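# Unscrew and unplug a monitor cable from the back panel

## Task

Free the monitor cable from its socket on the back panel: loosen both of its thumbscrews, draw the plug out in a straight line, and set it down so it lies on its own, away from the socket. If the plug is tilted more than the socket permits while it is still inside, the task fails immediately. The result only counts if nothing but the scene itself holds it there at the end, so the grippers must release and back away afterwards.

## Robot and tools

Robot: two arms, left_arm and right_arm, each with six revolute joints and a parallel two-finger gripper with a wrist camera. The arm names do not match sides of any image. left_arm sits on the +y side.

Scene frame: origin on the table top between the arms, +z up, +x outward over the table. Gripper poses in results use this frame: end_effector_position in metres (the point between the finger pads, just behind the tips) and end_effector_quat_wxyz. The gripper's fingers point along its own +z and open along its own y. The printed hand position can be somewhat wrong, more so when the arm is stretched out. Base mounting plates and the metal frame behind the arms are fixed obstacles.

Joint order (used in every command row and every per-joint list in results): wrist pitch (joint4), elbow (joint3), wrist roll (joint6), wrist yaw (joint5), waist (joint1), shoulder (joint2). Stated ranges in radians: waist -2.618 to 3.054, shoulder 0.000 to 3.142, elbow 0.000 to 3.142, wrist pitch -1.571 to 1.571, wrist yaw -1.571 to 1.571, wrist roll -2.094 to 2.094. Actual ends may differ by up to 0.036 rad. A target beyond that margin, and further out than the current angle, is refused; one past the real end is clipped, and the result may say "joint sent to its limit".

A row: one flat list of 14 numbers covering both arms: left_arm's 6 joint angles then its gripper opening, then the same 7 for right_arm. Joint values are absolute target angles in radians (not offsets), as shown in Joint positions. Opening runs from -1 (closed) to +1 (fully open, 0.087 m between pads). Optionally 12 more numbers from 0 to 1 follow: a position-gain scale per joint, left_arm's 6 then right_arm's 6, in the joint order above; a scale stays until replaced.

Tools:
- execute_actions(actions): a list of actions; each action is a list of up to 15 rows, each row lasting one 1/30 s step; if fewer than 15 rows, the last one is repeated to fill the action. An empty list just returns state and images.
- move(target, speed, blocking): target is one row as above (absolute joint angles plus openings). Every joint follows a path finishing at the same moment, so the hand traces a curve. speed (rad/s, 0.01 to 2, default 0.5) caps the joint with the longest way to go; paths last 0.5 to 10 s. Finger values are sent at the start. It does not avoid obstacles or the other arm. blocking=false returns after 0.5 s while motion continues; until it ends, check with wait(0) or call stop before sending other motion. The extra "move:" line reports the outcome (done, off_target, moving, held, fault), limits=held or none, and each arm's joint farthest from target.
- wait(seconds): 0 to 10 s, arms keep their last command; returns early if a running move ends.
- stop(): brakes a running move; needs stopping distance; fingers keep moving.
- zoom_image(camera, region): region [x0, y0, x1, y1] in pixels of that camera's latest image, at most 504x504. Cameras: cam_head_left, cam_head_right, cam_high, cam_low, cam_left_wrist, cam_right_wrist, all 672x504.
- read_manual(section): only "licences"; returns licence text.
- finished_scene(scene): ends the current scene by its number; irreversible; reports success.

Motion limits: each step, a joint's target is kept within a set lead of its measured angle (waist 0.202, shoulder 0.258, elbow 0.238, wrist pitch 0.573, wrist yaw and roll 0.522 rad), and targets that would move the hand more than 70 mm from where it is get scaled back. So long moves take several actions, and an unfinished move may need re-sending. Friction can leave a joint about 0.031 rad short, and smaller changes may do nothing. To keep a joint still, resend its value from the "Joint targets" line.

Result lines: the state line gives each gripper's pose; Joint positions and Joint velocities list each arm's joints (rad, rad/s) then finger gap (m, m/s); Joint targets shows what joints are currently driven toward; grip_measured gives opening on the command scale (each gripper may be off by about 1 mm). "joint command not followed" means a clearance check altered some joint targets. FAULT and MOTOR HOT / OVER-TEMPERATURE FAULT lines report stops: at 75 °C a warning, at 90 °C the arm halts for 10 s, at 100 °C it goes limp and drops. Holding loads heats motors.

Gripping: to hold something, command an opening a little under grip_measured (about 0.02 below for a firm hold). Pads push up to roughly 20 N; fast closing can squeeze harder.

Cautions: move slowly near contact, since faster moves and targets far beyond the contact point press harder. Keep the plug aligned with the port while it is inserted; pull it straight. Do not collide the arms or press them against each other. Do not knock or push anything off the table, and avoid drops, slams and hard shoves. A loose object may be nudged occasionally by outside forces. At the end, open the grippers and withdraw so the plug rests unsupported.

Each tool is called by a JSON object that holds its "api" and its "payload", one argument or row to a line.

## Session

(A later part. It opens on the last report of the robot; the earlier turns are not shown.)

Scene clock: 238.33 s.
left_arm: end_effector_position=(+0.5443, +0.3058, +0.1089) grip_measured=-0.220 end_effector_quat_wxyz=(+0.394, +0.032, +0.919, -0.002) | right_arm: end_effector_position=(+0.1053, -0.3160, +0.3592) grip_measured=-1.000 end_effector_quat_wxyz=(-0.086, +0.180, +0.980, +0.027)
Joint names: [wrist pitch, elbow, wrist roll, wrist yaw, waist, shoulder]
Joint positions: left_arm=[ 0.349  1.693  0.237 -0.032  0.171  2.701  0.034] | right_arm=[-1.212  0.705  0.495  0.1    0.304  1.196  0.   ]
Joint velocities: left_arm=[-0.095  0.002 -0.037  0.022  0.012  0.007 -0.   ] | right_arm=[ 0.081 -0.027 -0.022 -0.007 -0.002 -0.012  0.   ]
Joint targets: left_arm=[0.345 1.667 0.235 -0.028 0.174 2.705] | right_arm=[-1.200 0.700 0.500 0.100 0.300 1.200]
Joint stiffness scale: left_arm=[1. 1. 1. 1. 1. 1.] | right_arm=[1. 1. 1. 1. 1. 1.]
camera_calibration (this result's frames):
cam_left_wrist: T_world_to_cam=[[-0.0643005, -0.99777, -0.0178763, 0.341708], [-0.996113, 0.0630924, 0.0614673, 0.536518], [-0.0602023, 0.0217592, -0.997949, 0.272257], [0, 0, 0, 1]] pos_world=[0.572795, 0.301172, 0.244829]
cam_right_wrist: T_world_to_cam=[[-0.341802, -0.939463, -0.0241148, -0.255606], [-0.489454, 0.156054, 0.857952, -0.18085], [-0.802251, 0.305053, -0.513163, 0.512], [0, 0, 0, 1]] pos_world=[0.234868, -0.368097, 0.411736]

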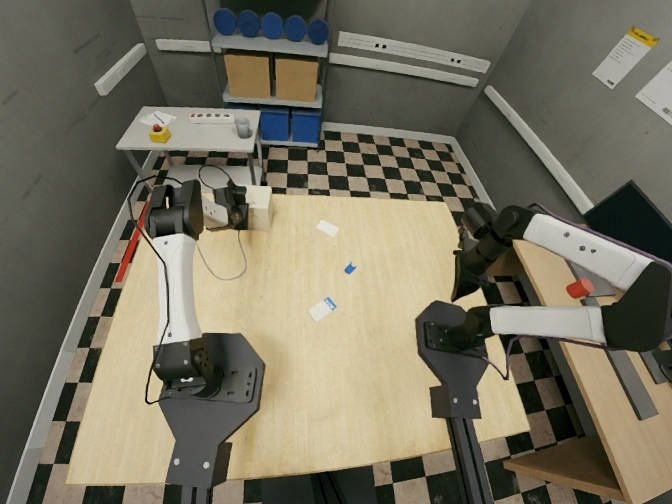

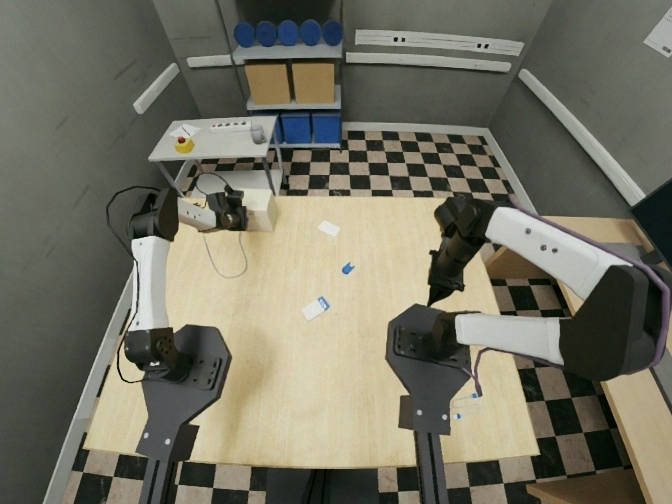

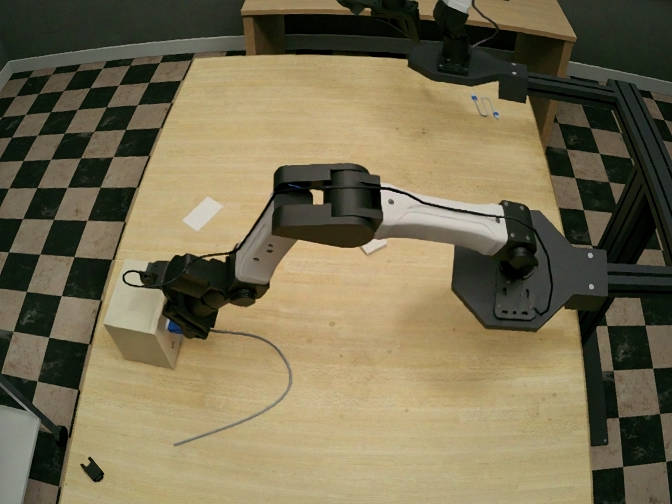

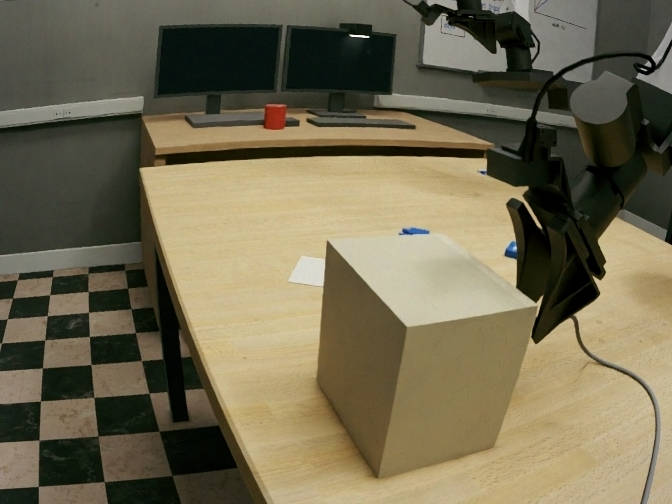

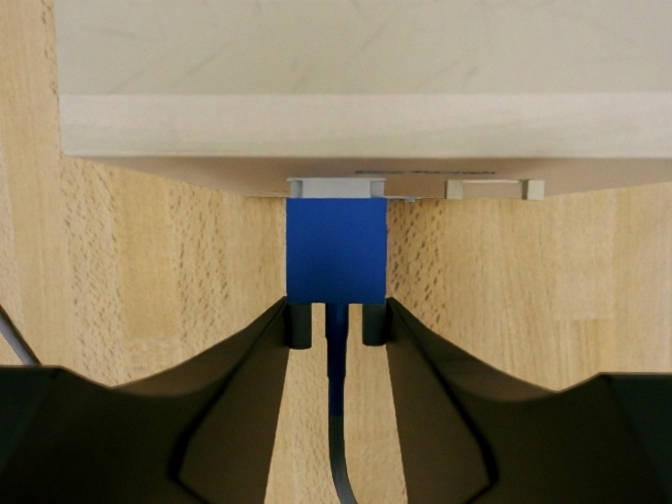

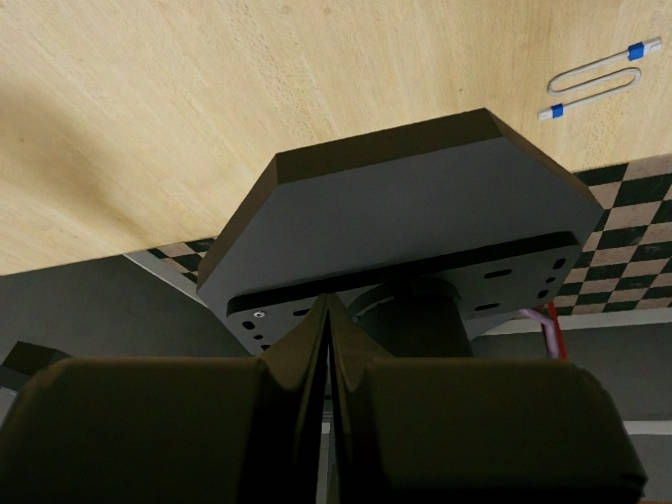

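{"api": "execute_actions", "payload": {
  "actions": [
    [[0.335,1.685,0.235,-0.028,0.174,2.705,-0.22,-1.2,0.7,0.5,0.1,0.3,1.2,-1],[0.328,1.685,0.235,-0.028,0.174,2.705,-0.22,-1.2,0.7,0.5,0.1,0.3,1.2,-1],[0.322,1.685,0.235,-0.028,0.174,2.705,-0.22,-1.2,0.7,0.5,0.1,0.3,1.2,-1],[0.318,1.685,0.235,-0.028,0.174,2.705,-0.22,-1.2,0.7,0.5,0.1,0.3,1.2,-1],[0.315,1.685,0.235,-0.028,0.174,2.705,-0.22,-1.2,0.7,0.5,0.1,0.3,1.2,-1]]
  ]
}}

Scene clock: 239.17 s.
left_arm: end_effector_position=(+0.5433, +0.3056, +0.1083) grip_measured=-0.220 end_effector_quat_wxyz=(+0.391, +0.032, +0.920, -0.003) | right_arm: end_effector_position=(+0.1053, -0.3160, +0.3592) grip_measured=-1.000 end_effector_quat_wxyz=(-0.086, +0.180, +0.980, +0.027)
Joint names: [wrist pitch, elbow, wrist roll, wrist yaw, waist, shoulder]
Joint positions: left_arm=[ 0.344  1.693  0.237 -0.032  0.171  2.701  0.034] | right_arm=[-1.212  0.705  0.495  0.1    0.304  1.196  0.   ]
Joint velocities: left_arm=[ 0.037  0.002 -0.066 -0.007  0.022  0.007  0.   ] | right_arm=[ 0.022 -0.007 -0.051 -0.022 -0.002 -0.002  0.   ]
Joint targets: left_arm=[0.315 1.685 0.235 -0.028 0.174 2.705] | right_arm=[-1.200 0.700 0.500 0.100 0.300 1.200]
Joint stiffness scale: left_arm=[1. 1. 1. 1. 1. 1.] | right_arm=[1. 1. 1. 1. 1. 1.]
camera_calibration (this result's frames):
cam_left_wrist: T_world_to_cam=[[-0.0651637, -0.997726, -0.0172196, 0.341829], [-0.995777, 0.0638987, 0.0659205, 0.534749], [-0.0646703, 0.0214425, -0.997676, 0.274024], [0, 0, 0, 1]] pos_world=[0.572487, 0.301006, 0.244023]
cam_right_wrist: T_world_to_cam=[[-0.341802, -0.939463, -0.0241148, -0.255606], [-0.489454, 0.156054, 0.857952, -0.18085], [-0.802251, 0.305053, -0.513163, 0.512], [0, 0, 0, 1]] pos_world=[0.234868, -0.368097, 0.411736]

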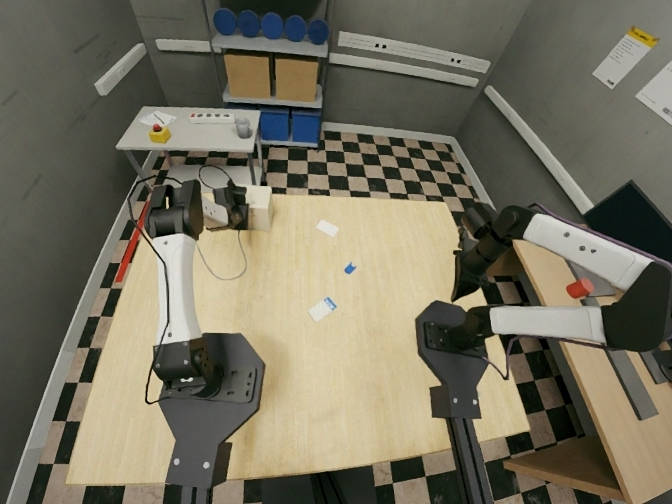

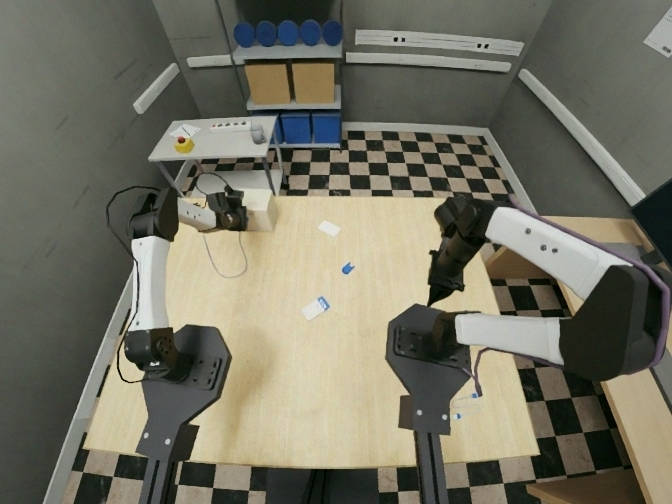

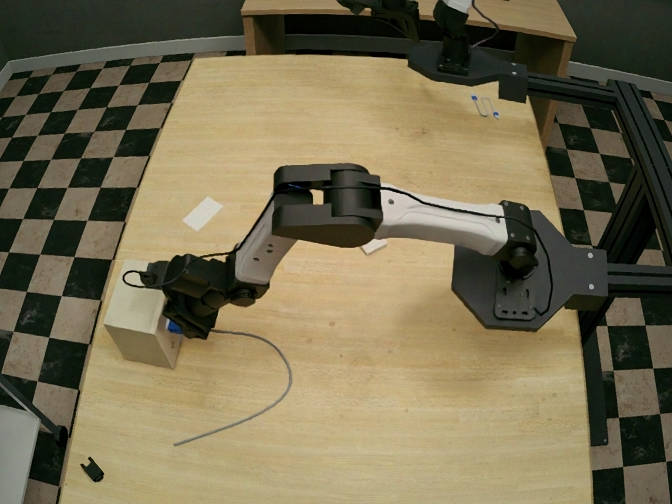

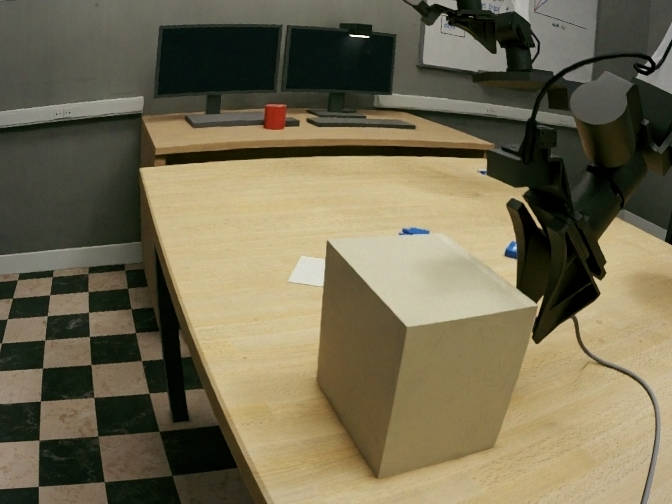

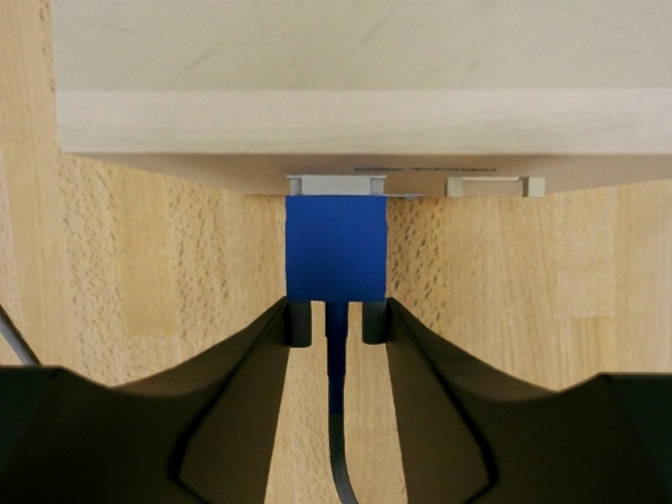

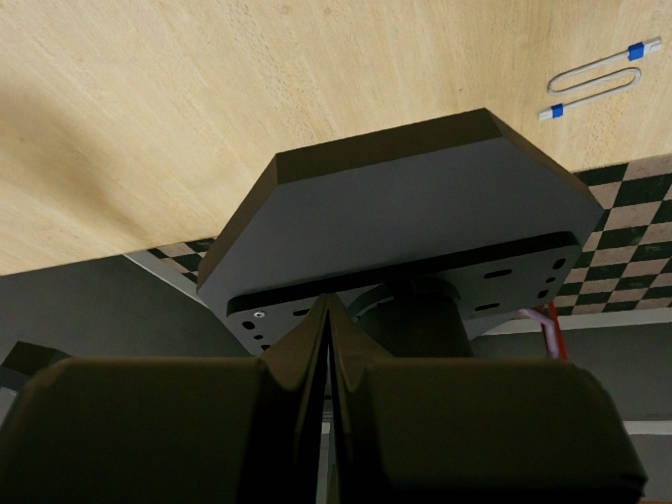

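Still touching. Open more and push q4 a bit further.

{"api": "execute_actions", "payload": {
  "actions": [
    [[0.315,1.685,0.235,-0.028,0.174,2.705,-0.15,-1.2,0.7,0.5,0.1,0.3,1.2,-1],[0.315,1.685,0.235,-0.028,0.174,2.705,-0.15,-1.2,0.7,0.5,0.1,0.3,1.2,-1],[0.315,1.685,0.235,-0.028,0.174,2.705,-0.15,-1.2,0.7,0.5,0.1,0.3,1.2,-1],[0.312,1.685,0.235,-0.028,0.174,2.705,-0.15,-1.2,0.7,0.5,0.1,0.3,1.2,-1],[0.309,1.685,0.235,-0.028,0.174,2.705,-0.15,-1.2,0.7,0.5,0.1,0.3,1.2,-1],[0.312,1.685,0.235,-0.028,0.174,2.705,-0.15,-1.2,0.7,0.5,0.1,0.3,1.2,-1]]
  ]
}}

Scene clock: 240.27 s.
left_arm: end_effector_position=(+0.5408, +0.3051, +0.1064) grip_measured=-0.150 end_effector_quat_wxyz=(+0.386, +0.033, +0.922, -0.004) | right_arm: end_effector_position=(+0.1053, -0.3160, +0.3592) grip_measured=-1.000 end_effector_quat_wxyz=(-0.086, +0.180, +0.980, +0.027)
Joint names: [wrist pitch, elbow, wrist roll, wrist yaw, waist, shoulder]
Joint positions: left_arm=[ 0.332  1.693  0.237 -0.032  0.171  2.701  0.037] | right_arm=[-1.212  0.705  0.495  0.1    0.304  1.196  0.   ]
Joint velocities: left_arm=[ 0.007 -0.012  0.022  0.022 -0.007 -0.002 -0.001] | right_arm=[ 0.007 -0.022  0.007 -0.11   0.002 -0.007  0.   ]
Joint targets: left_arm=[0.312 1.685 0.235 -0.028 0.174 2.705] | right_arm=[-1.200 0.700 0.500 0.100 0.300 1.200]
Joint stiffness scale: left_arm=[1. 1. 1. 1. 1. 1.] | right_arm=[1. 1. 1. 1. 1. 1.]
camera_calibration (this result's frames):
cam_left_wrist: T_world_to_cam=[[-0.0675219, -0.997599, -0.0153938, 0.342147], [-0.994746, 0.0661228, 0.0781573, 0.529844], [-0.0769517, 0.0205903, -0.996822, 0.278844], [0, 0, 0, 1]] pos_world=[0.57162, 0.300549, 0.241813]
cam_right_wrist: T_world_to_cam=[[-0.341802, -0.939463, -0.0241148, -0.255606], [-0.489454, 0.156054, 0.857952, -0.18085], [-0.802251, 0.305053, -0.513163, 0.512], [0, 0, 0, 1]] pos_world=[0.234868, -0.368097, 0.411736]

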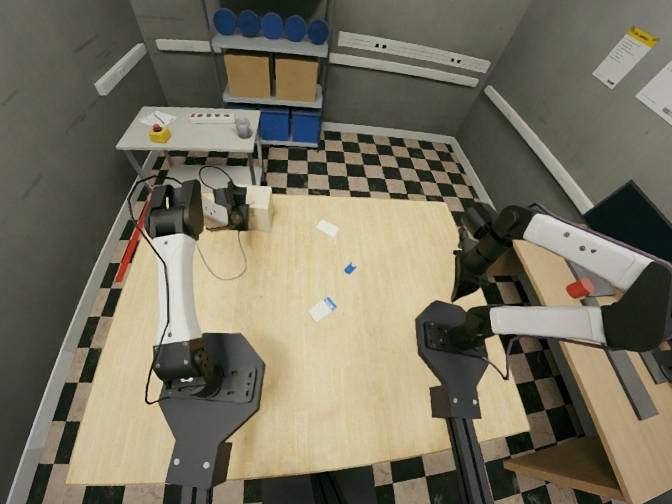

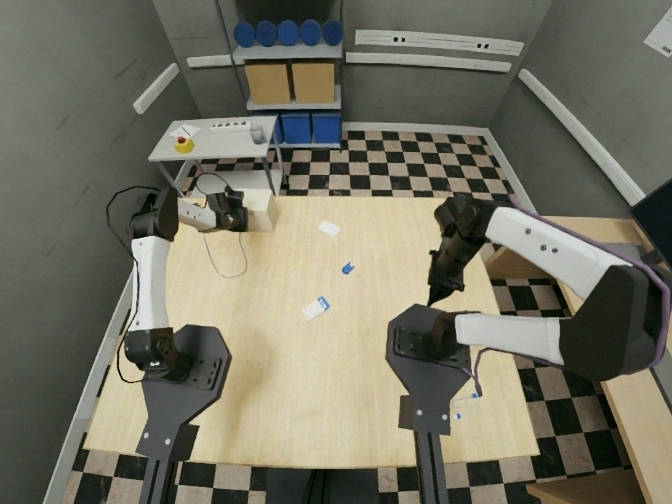

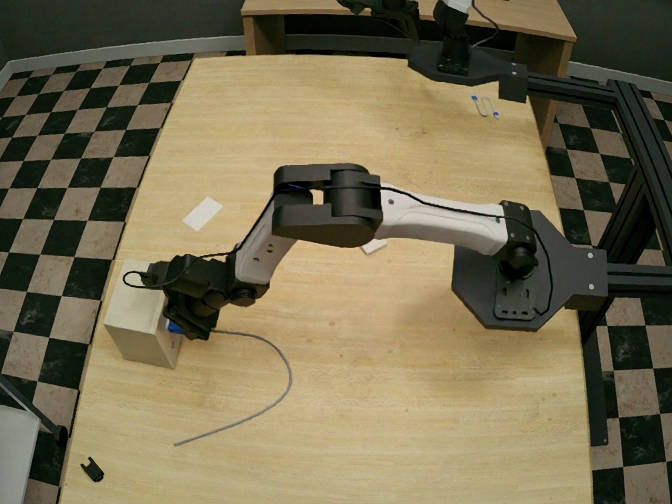

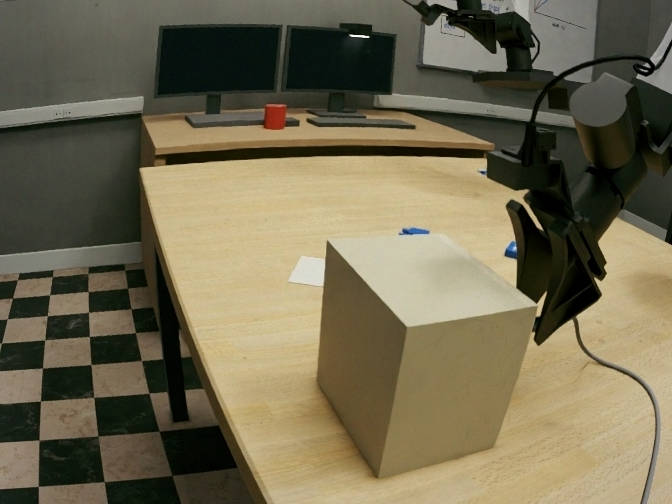

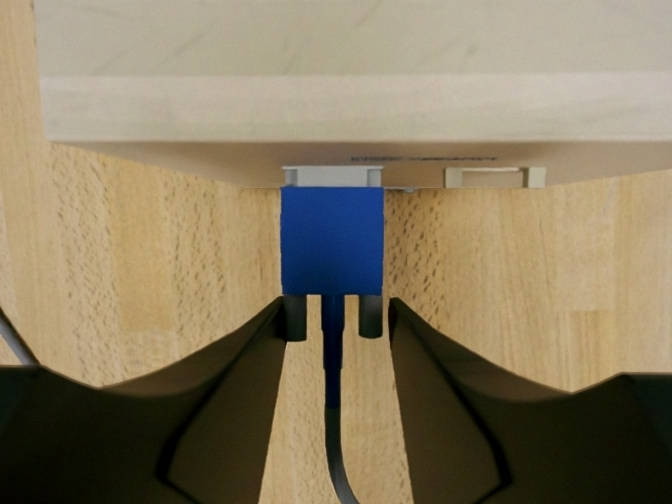

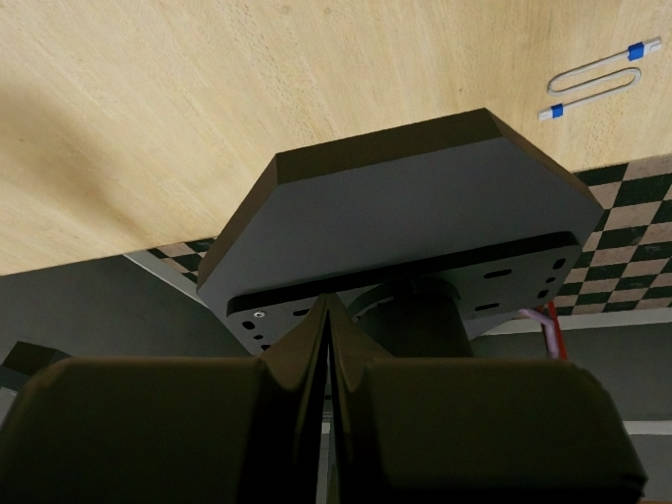

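{"api": "execute_actions", "payload": {
  "actions": [
    [[0.33,1.685,0.235,-0.04,0.182,2.705,-0.18,-1.2,0.7,0.5,0.1,0.3,1.2,-1],[0.33,1.685,0.235,-0.04,0.182,2.705,-0.2,-1.2,0.7,0.5,0.1,0.3,1.2,-1],[0.33,1.685,0.235,-0.04,0.182,2.705,-0.22,-1.2,0.7,0.5,0.1,0.3,1.2,-1],[0.33,1.685,0.235,-0.04,0.182,2.705,-0.24,-1.2,0.7,0.5,0.1,0.3,1.2,-1],[0.33,1.685,0.235,-0.04,0.182,2.705,-0.26,-1.2,0.7,0.5,0.1,0.3,1.2,-1],[0.33,1.685,0.235,-0.04,0.182,2.705,-0.28,-1.2,0.7,0.5,0.1,0.3,1.2,-1],[0.33,1.685,0.235,-0.04,0.182,2.705,-0.30,-1.2,0.7,0.5,0.1,0.3,1.2,-1],[0.335,1.685,0.235,-0.04,0.178,2.70,-0.32,-1.2,0.7,0.5,0.1,0.3,1.2,-1]],
    [[0.34,1.68,0.235,-0.04,0.176,2.695,-0.32,-1.2,0.7,0.5,0.1,0.3,1.2,-1],[0.34,1.676,0.235,-0.04,0.176,2.69,-0.32,-1.2,0.7,0.5,0.1,0.3,1.2,-1],[0.34,1.673,0.235,-0.04,0.175,2.686,-0.32,-1.2,0.7,0.5,0.1,0.3,1.2,-1],[0.34,1.67,0.235,-0.04,0.175,2.682,-0.32,-1.2,0.7,0.5,0.1,0.3,1.2,-1],[0.34,1.667,0.235,-0.04,0.174,2.678,-0.32,-1.2,0.7,0.5,0.1,0.3,1.2,-1],[0.34,1.664,0.235,-0.04,0.174,2.674,-0.32,-1.2,0.7,0.5,0.1,0.3,1.2,-1],[0.34,1.661,0.235,-0.04,0.173,2.67,-0.32,-1.2,0.7,0.5,0.1,0.3,1.2,-1],[0.34,1.658,0.235,-0.04,0.173,2.666,-0.32,-1.2,0.7,0.5,0.1,0.3,1.2,-1],[0.34,1.655,0.235,-0.04,0.172,2.662,-0.32,-1.2,0.7,0.5,0.1,0.3,1.2,-1],[0.34,1.652,0.235,-0.04,0.172,2.658,-0.32,-1.2,0.7,0.5,0.1,0.3,1.2,-1],[0.34,1.65,0.235,-0.04,0.171,2.654,-0.32,-1.2,0.7,0.5,0.1,0.3,1.2,-1],[0.34,1.648,0.235,-0.04,0.171,2.65,-0.32,-1.2,0.7,0.5,0.1,0.3,1.2,-1]]
  ]
}}

{"api": "zoom_image", "payload": {
  "camera": "cam_left_wrist",
  "region": [260, 200, 420, 360]
}}

Scene clock: 242.27 s.
left_arm: end_effector_position=(+0.5409, +0.3072, +0.1097) grip_measured=-0.296 end_effector_quat_wxyz=(+0.392, +0.031, +0.919, -0.002) | right_arm: end_effector_position=(+0.1053, -0.3160, +0.3592) grip_measured=-1.000 end_effector_quat_wxyz=(-0.086, +0.180, +0.980, +0.027)
Joint names: [wrist pitch, elbow, wrist roll, wrist yaw, waist, shoulder]
Joint positions: left_arm=[ 0.355  1.673  0.237 -0.033  0.174  2.69   0.031] | right_arm=[-1.212  0.705  0.495  0.1    0.304  1.196  0.   ]
Joint velocities: left_arm=[-0.022 -0.017 -0.037 -0.081 -0.002 -0.007 -0.   ] | right_arm=[-0.037 -0.007 -0.051  0.037 -0.012  0.022  0.   ]
Joint targets: left_arm=[0.340 1.648 0.235 -0.040 0.171 2.650] | right_arm=[-1.200 0.700 0.500 0.100 0.300 1.200]
Joint stiffness scale: left_arm=[1. 1. 1. 1. 1. 1.] | right_arm=[1. 1. 1. 1. 1. 1.]
camera_calibration (this result's frames):
cam_left_wrist: T_world_to_cam=[[-0.0619683, -0.997911, -0.018254, 0.341745], [-0.996085, 0.060679, 0.0642852, 0.533507], [-0.0630433, 0.0221662, -0.997765, 0.274158], [0, 0, 0, 1]] pos_world=[0.569879, 0.302582, 0.245486]
cam_right_wrist: T_world_to_cam=[[-0.341802, -0.939463, -0.0241148, -0.255606], [-0.489454, 0.156054, 0.857952, -0.18085], [-0.802251, 0.305053, -0.513163, 0.512], [0, 0, 0, 1]] pos_world=[0.234868, -0.368097, 0.411736]

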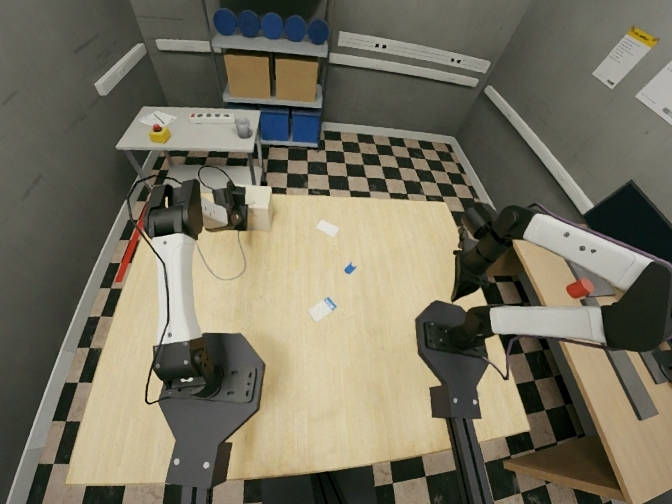

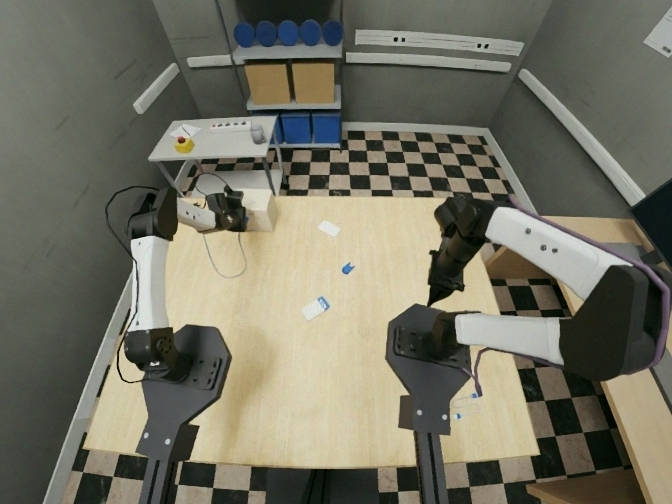

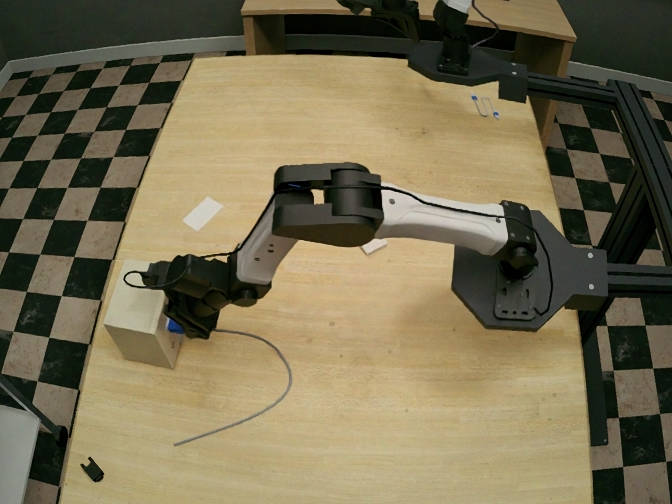

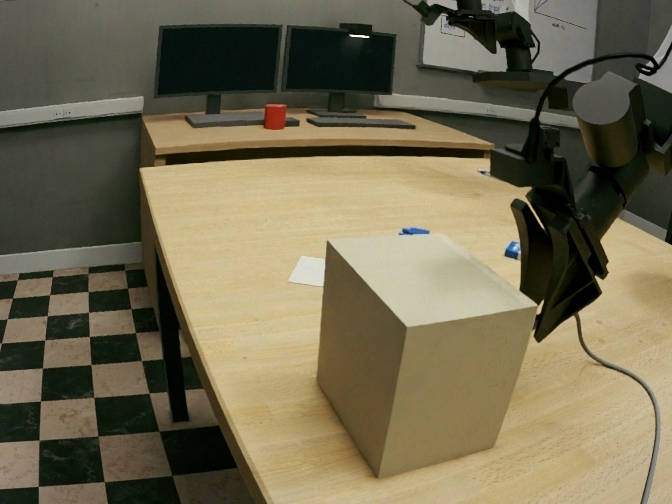

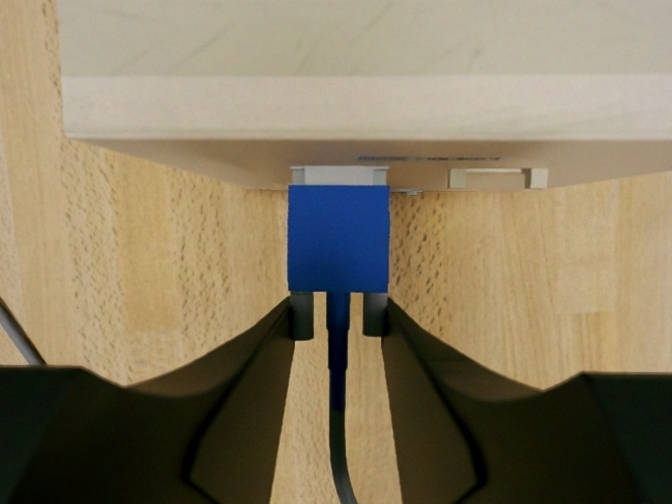

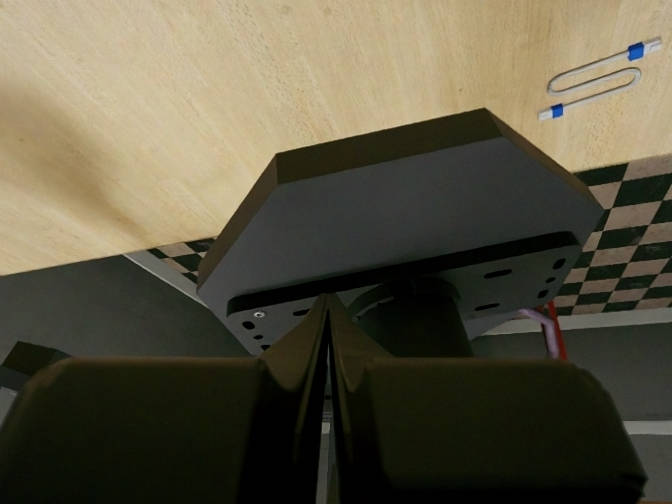

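Region (260, 200, 420, 360) of cam_left_wrist's 672x504 image, scaled by 3.150, with more detail than that image has.

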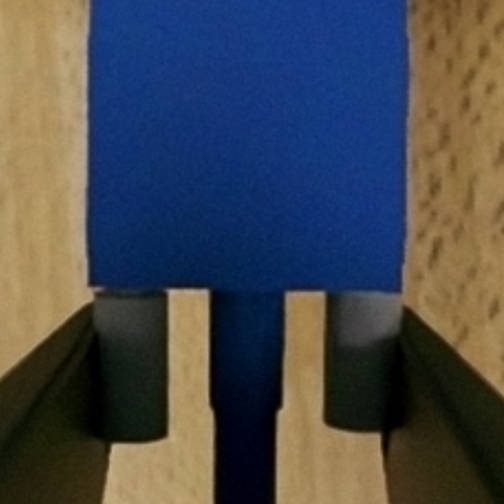

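{"api": "execute_actions", "payload": {
  "actions": [
    [[0.345,1.652,0.235,-0.04,0.171,2.647,-0.32,-1.2,0.7,0.5,0.1,0.3,1.2,-1],[0.35,1.656,0.235,-0.04,0.171,2.644,-0.32,-1.2,0.7,0.5,0.1,0.3,1.2,-1],[0.355,1.66,0.235,-0.04,0.171,2.641,-0.32,-1.2,0.7,0.5,0.1,0.3,1.2,-1],[0.36,1.663,0.235,-0.04,0.171,2.638,-0.32,-1.2,0.7,0.5,0.1,0.3,1.2,-1],[0.365,1.665,0.235,-0.04,0.171,2.635,-0.32,-1.2,0.7,0.5,0.1,0.3,1.2,-1],[0.37,1.665,0.235,-0.04,0.171,2.632,-0.32,-1.2,0.7,0.5,0.1,0.3,1.2,-1],[0.375,1.665,0.235,-0.04,0.171,2.629,-0.32,-1.2,0.7,0.5,0.1,0.3,1.2,-1],[0.38,1.665,0.235,-0.04,0.171,2.626,-0.32,-1.2,0.7,0.5,0.1,0.3,1.2,-1]]
  ]
}}

{"api": "zoom_image", "payload": {
  "camera": "cam_left_wrist",
  "region": [260, 200, 420, 360]
}}

Scene clock: 244.13 s.
left_arm: end_effector_position=(+0.5419, +0.3074, +0.1111) grip_measured=-0.296 end_effector_quat_wxyz=(+0.394, +0.031, +0.919, -0.002) | right_arm: end_effector_position=(+0.1053, -0.3160, +0.3592) grip_measured=-1.000 end_effector_quat_wxyz=(-0.086, +0.180, +0.980, +0.027)
Joint names: [wrist pitch, elbow, wrist roll, wrist yaw, waist, shoulder]
Joint positions: left_arm=[ 0.358  1.673  0.237 -0.032  0.174  2.687  0.031] | right_arm=[-1.212  0.705  0.495  0.1    0.304  1.196  0.   ]
Joint velocities: left_arm=[-0.037 -0.002  0.037  0.037  0.012  0.002 -0.001] | right_arm=[-0.051 -0.002 -0.007  0.022 -0.002 -0.007  0.   ]
Joint targets: left_arm=[0.380 1.665 0.235 -0.040 0.171 2.626] | right_arm=[-1.200 0.700 0.500 0.100 0.300 1.200]
Joint stiffness scale: left_arm=[1. 1. 1. 1. 1. 1.] | right_arm=[1. 1. 1. 1. 1. 1.]
camera_calibration (this result's frames):
cam_left_wrist: T_world_to_cam=[[-0.0617111, -0.997926, -0.018342, 0.341898], [-0.996361, 0.0605109, 0.060033, 0.535012], [-0.0587986, 0.02198, -0.998028, 0.273434], [0, 0, 0, 1]] pos_world=[0.570242, 0.302805, 0.247048]
cam_right_wrist: T_world_to_cam=[[-0.341802, -0.939463, -0.0241148, -0.255606], [-0.489454, 0.156054, 0.857952, -0.18085], [-0.802251, 0.305053, -0.513163, 0.512], [0, 0, 0, 1]] pos_world=[0.234868, -0.368097, 0.411736]

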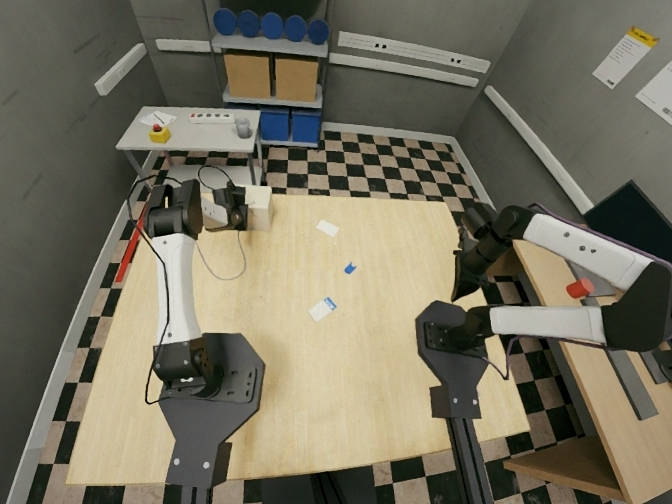

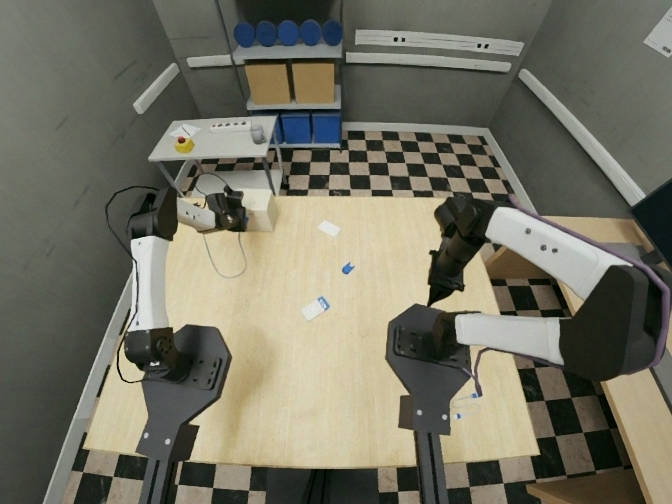

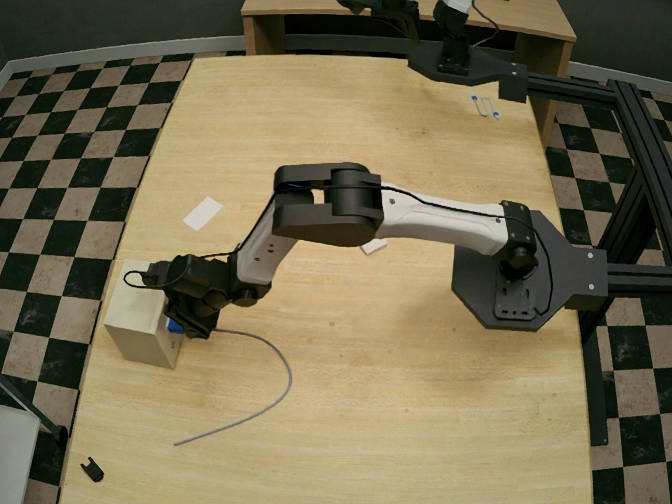

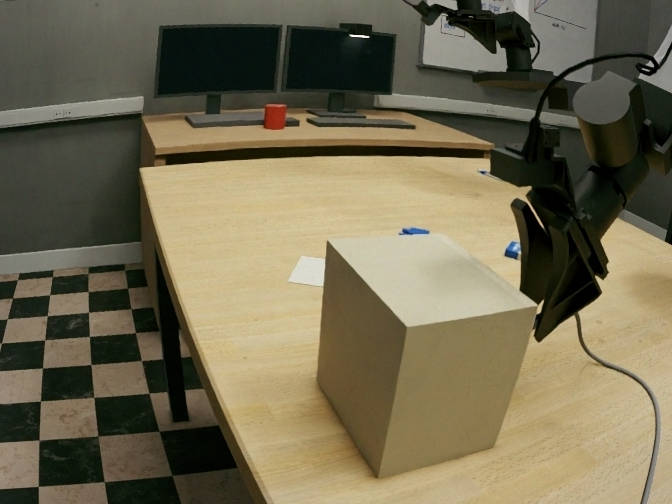

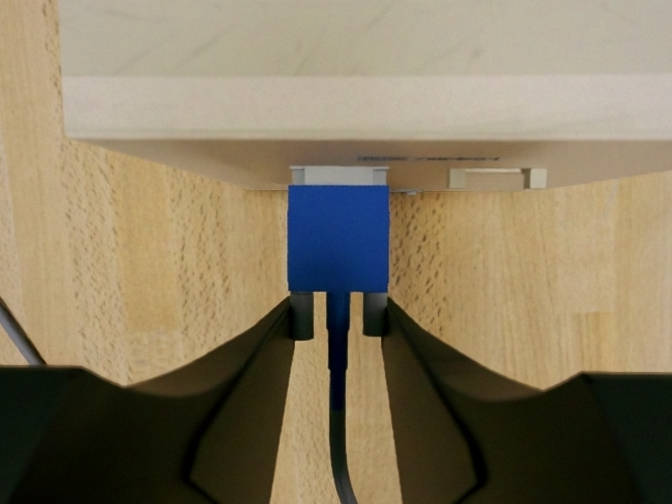

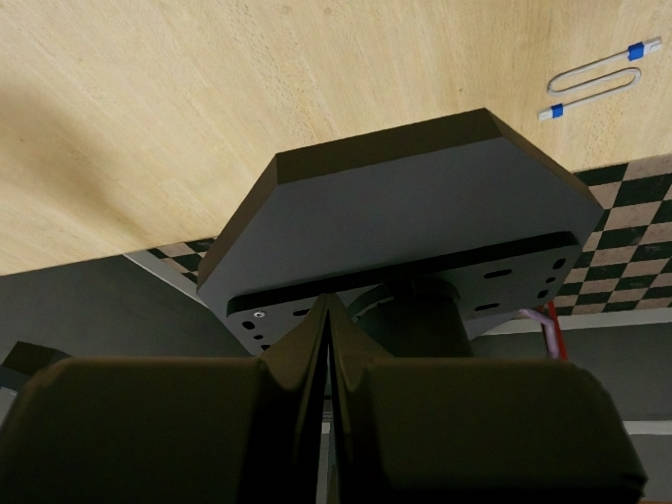

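Region (260, 200, 420, 360) of cam_left_wrist's 672x504 image, scaled by 3.150, with more detail than that image has.

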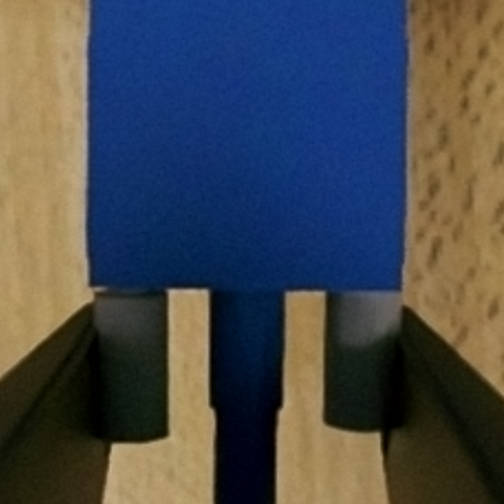

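{"api": "execute_actions", "payload": {
  "actions": [
    [[0.385,1.668,0.235,-0.04,0.171,2.622,-0.32,-1.2,0.7,0.5,0.1,0.3,1.2,-1],[0.39,1.67,0.235,-0.04,0.171,2.618,-0.32,-1.2,0.7,0.5,0.1,0.3,1.2,-1],[0.395,1.672,0.235,-0.04,0.171,2.614,-0.32,-1.2,0.7,0.5,0.1,0.3,1.2,-1],[0.40,1.674,0.235,-0.04,0.171,2.61,-0.32,-1.2,0.7,0.5,0.1,0.3,1.2,-1],[0.405,1.676,0.235,-0.04,0.171,2.606,-0.32,-1.2,0.7,0.5,0.1,0.3,1.2,-1],[0.41,1.678,0.235,-0.04,0.171,2.602,-0.32,-1.2,0.7,0.5,0.1,0.3,1.2,-1],[0.415,1.68,0.235,-0.04,0.171,2.598,-0.32,-1.2,0.7,0.5,0.1,0.3,1.2,-1],[0.42,1.68,0.235,-0.04,0.171,2.595,-0.32,-1.2,0.7,0.5,0.1,0.3,1.2,-1]]
  ]
}}

{"api": "zoom_image", "payload": {
  "camera": "cam_left_wrist",
  "region": [260, 200, 420, 360]
}}

Scene clock: 245.37 s.
left_arm: end_effector_position=(+0.5428, +0.3076, +0.1129) grip_measured=-0.296 end_effector_quat_wxyz=(+0.396, +0.031, +0.918, -0.002) | right_arm: end_effector_position=(+0.1053, -0.3160, +0.3592) grip_measured=-1.000 end_effector_quat_wxyz=(-0.086, +0.180, +0.980, +0.027)
Joint names: [wrist pitch, elbow, wrist roll, wrist yaw, waist, shoulder]
Joint positions: left_arm=[ 0.357  1.673  0.237 -0.03   0.174  2.684  0.031] | right_arm=[-1.212  0.705  0.495  0.1    0.304  1.196  0.   ]
Joint velocities: left_arm=[ 0.007 -0.012  0.037 -0.007  0.017  0.002  0.   ] | right_arm=[ 0.022 -0.007  0.007  0.007  0.012 -0.017  0.   ]
Joint targets: left_arm=[0.420 1.680 0.235 -0.040 0.171 2.595] | right_arm=[-1.200 0.700 0.500 0.100 0.300 1.200]
Joint stiffness scale: left_arm=[1. 1. 1. 1. 1. 1.] | right_arm=[1. 1. 1. 1. 1. 1.]
camera_calibration (this result's frames):
cam_left_wrist: T_world_to_cam=[[-0.0622829, -0.997901, -0.0177047, 0.342339], [-0.996492, 0.0611819, 0.0570957, 0.536002], [-0.0558927, 0.0211987, -0.998212, 0.273975], [0, 0, 0, 1]] pos_world=[0.570756, 0.303019, 0.248943]
cam_right_wrist: T_world_to_cam=[[-0.341802, -0.939463, -0.0241148, -0.255606], [-0.489454, 0.156054, 0.857952, -0.18085], [-0.802251, 0.305053, -0.513163, 0.512], [0, 0, 0, 1]] pos_world=[0.234868, -0.368097, 0.411736]

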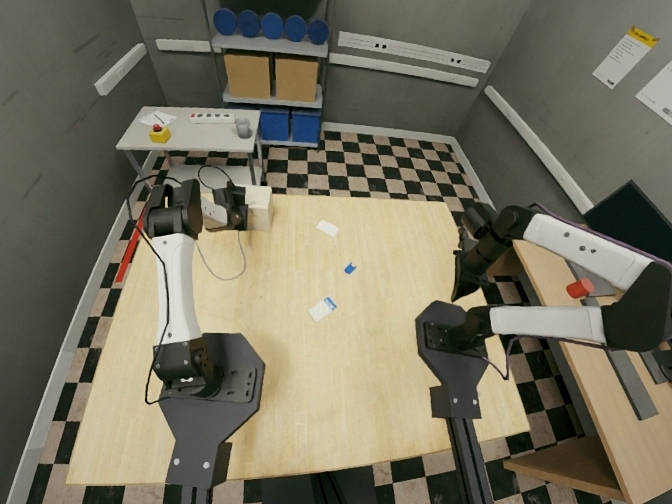

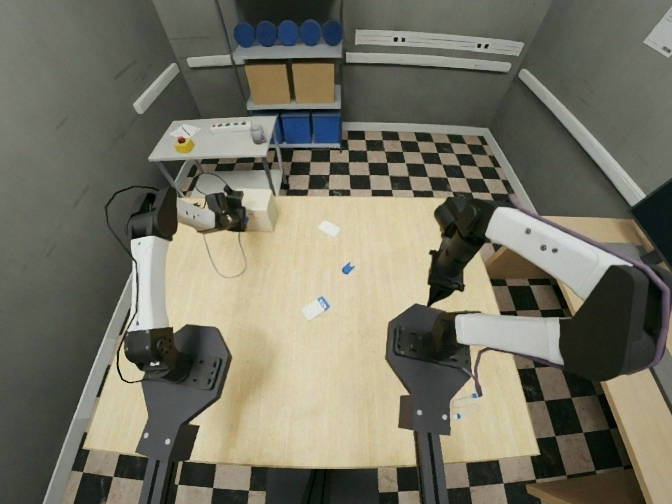

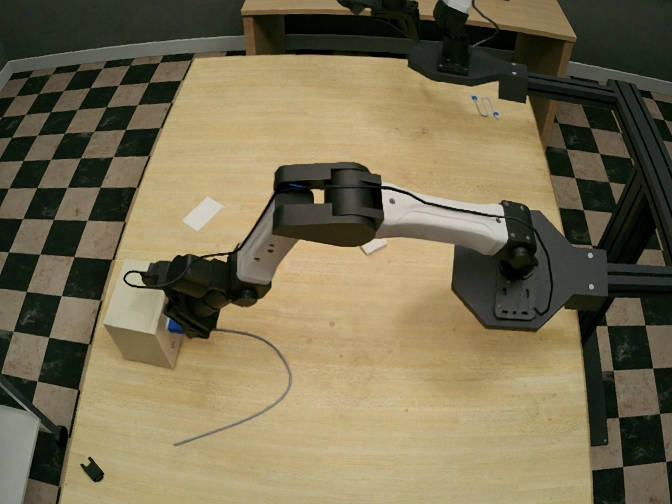

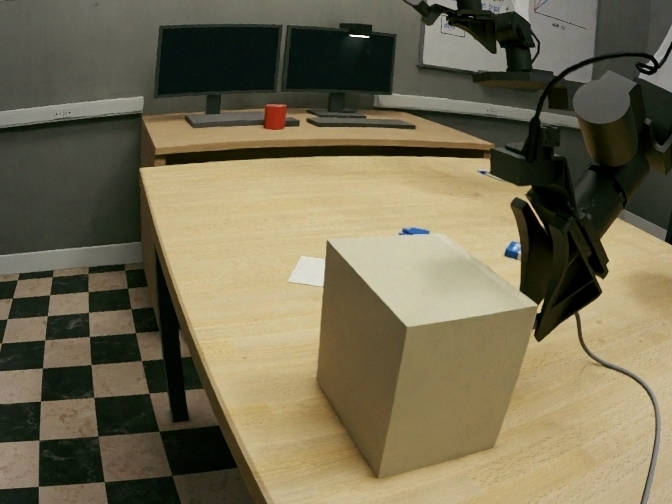

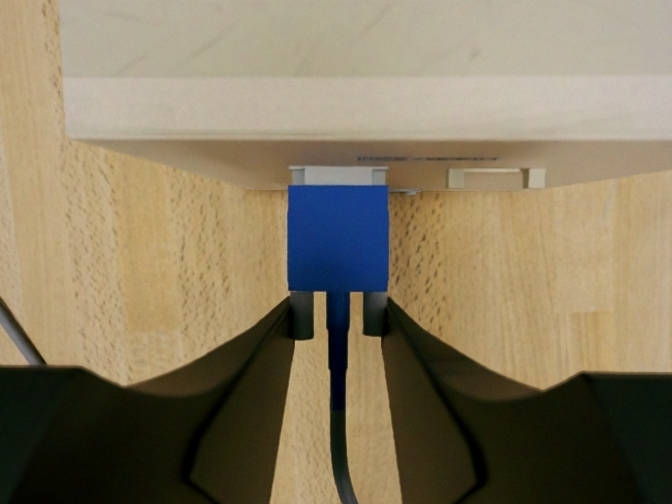

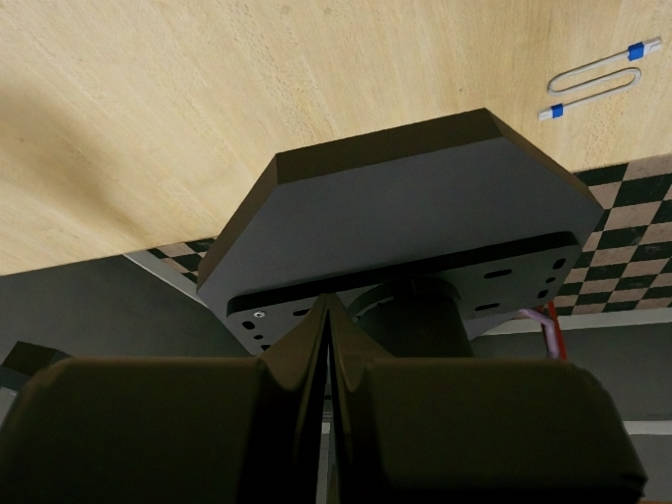

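Region (260, 200, 420, 360) of cam_left_wrist's 672x504 image, scaled by 3.150, with more detail than that image has.

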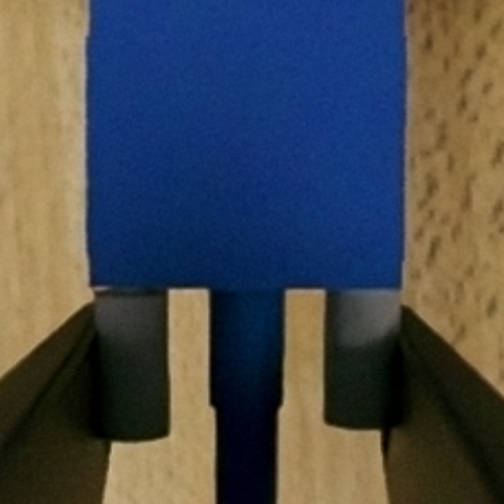

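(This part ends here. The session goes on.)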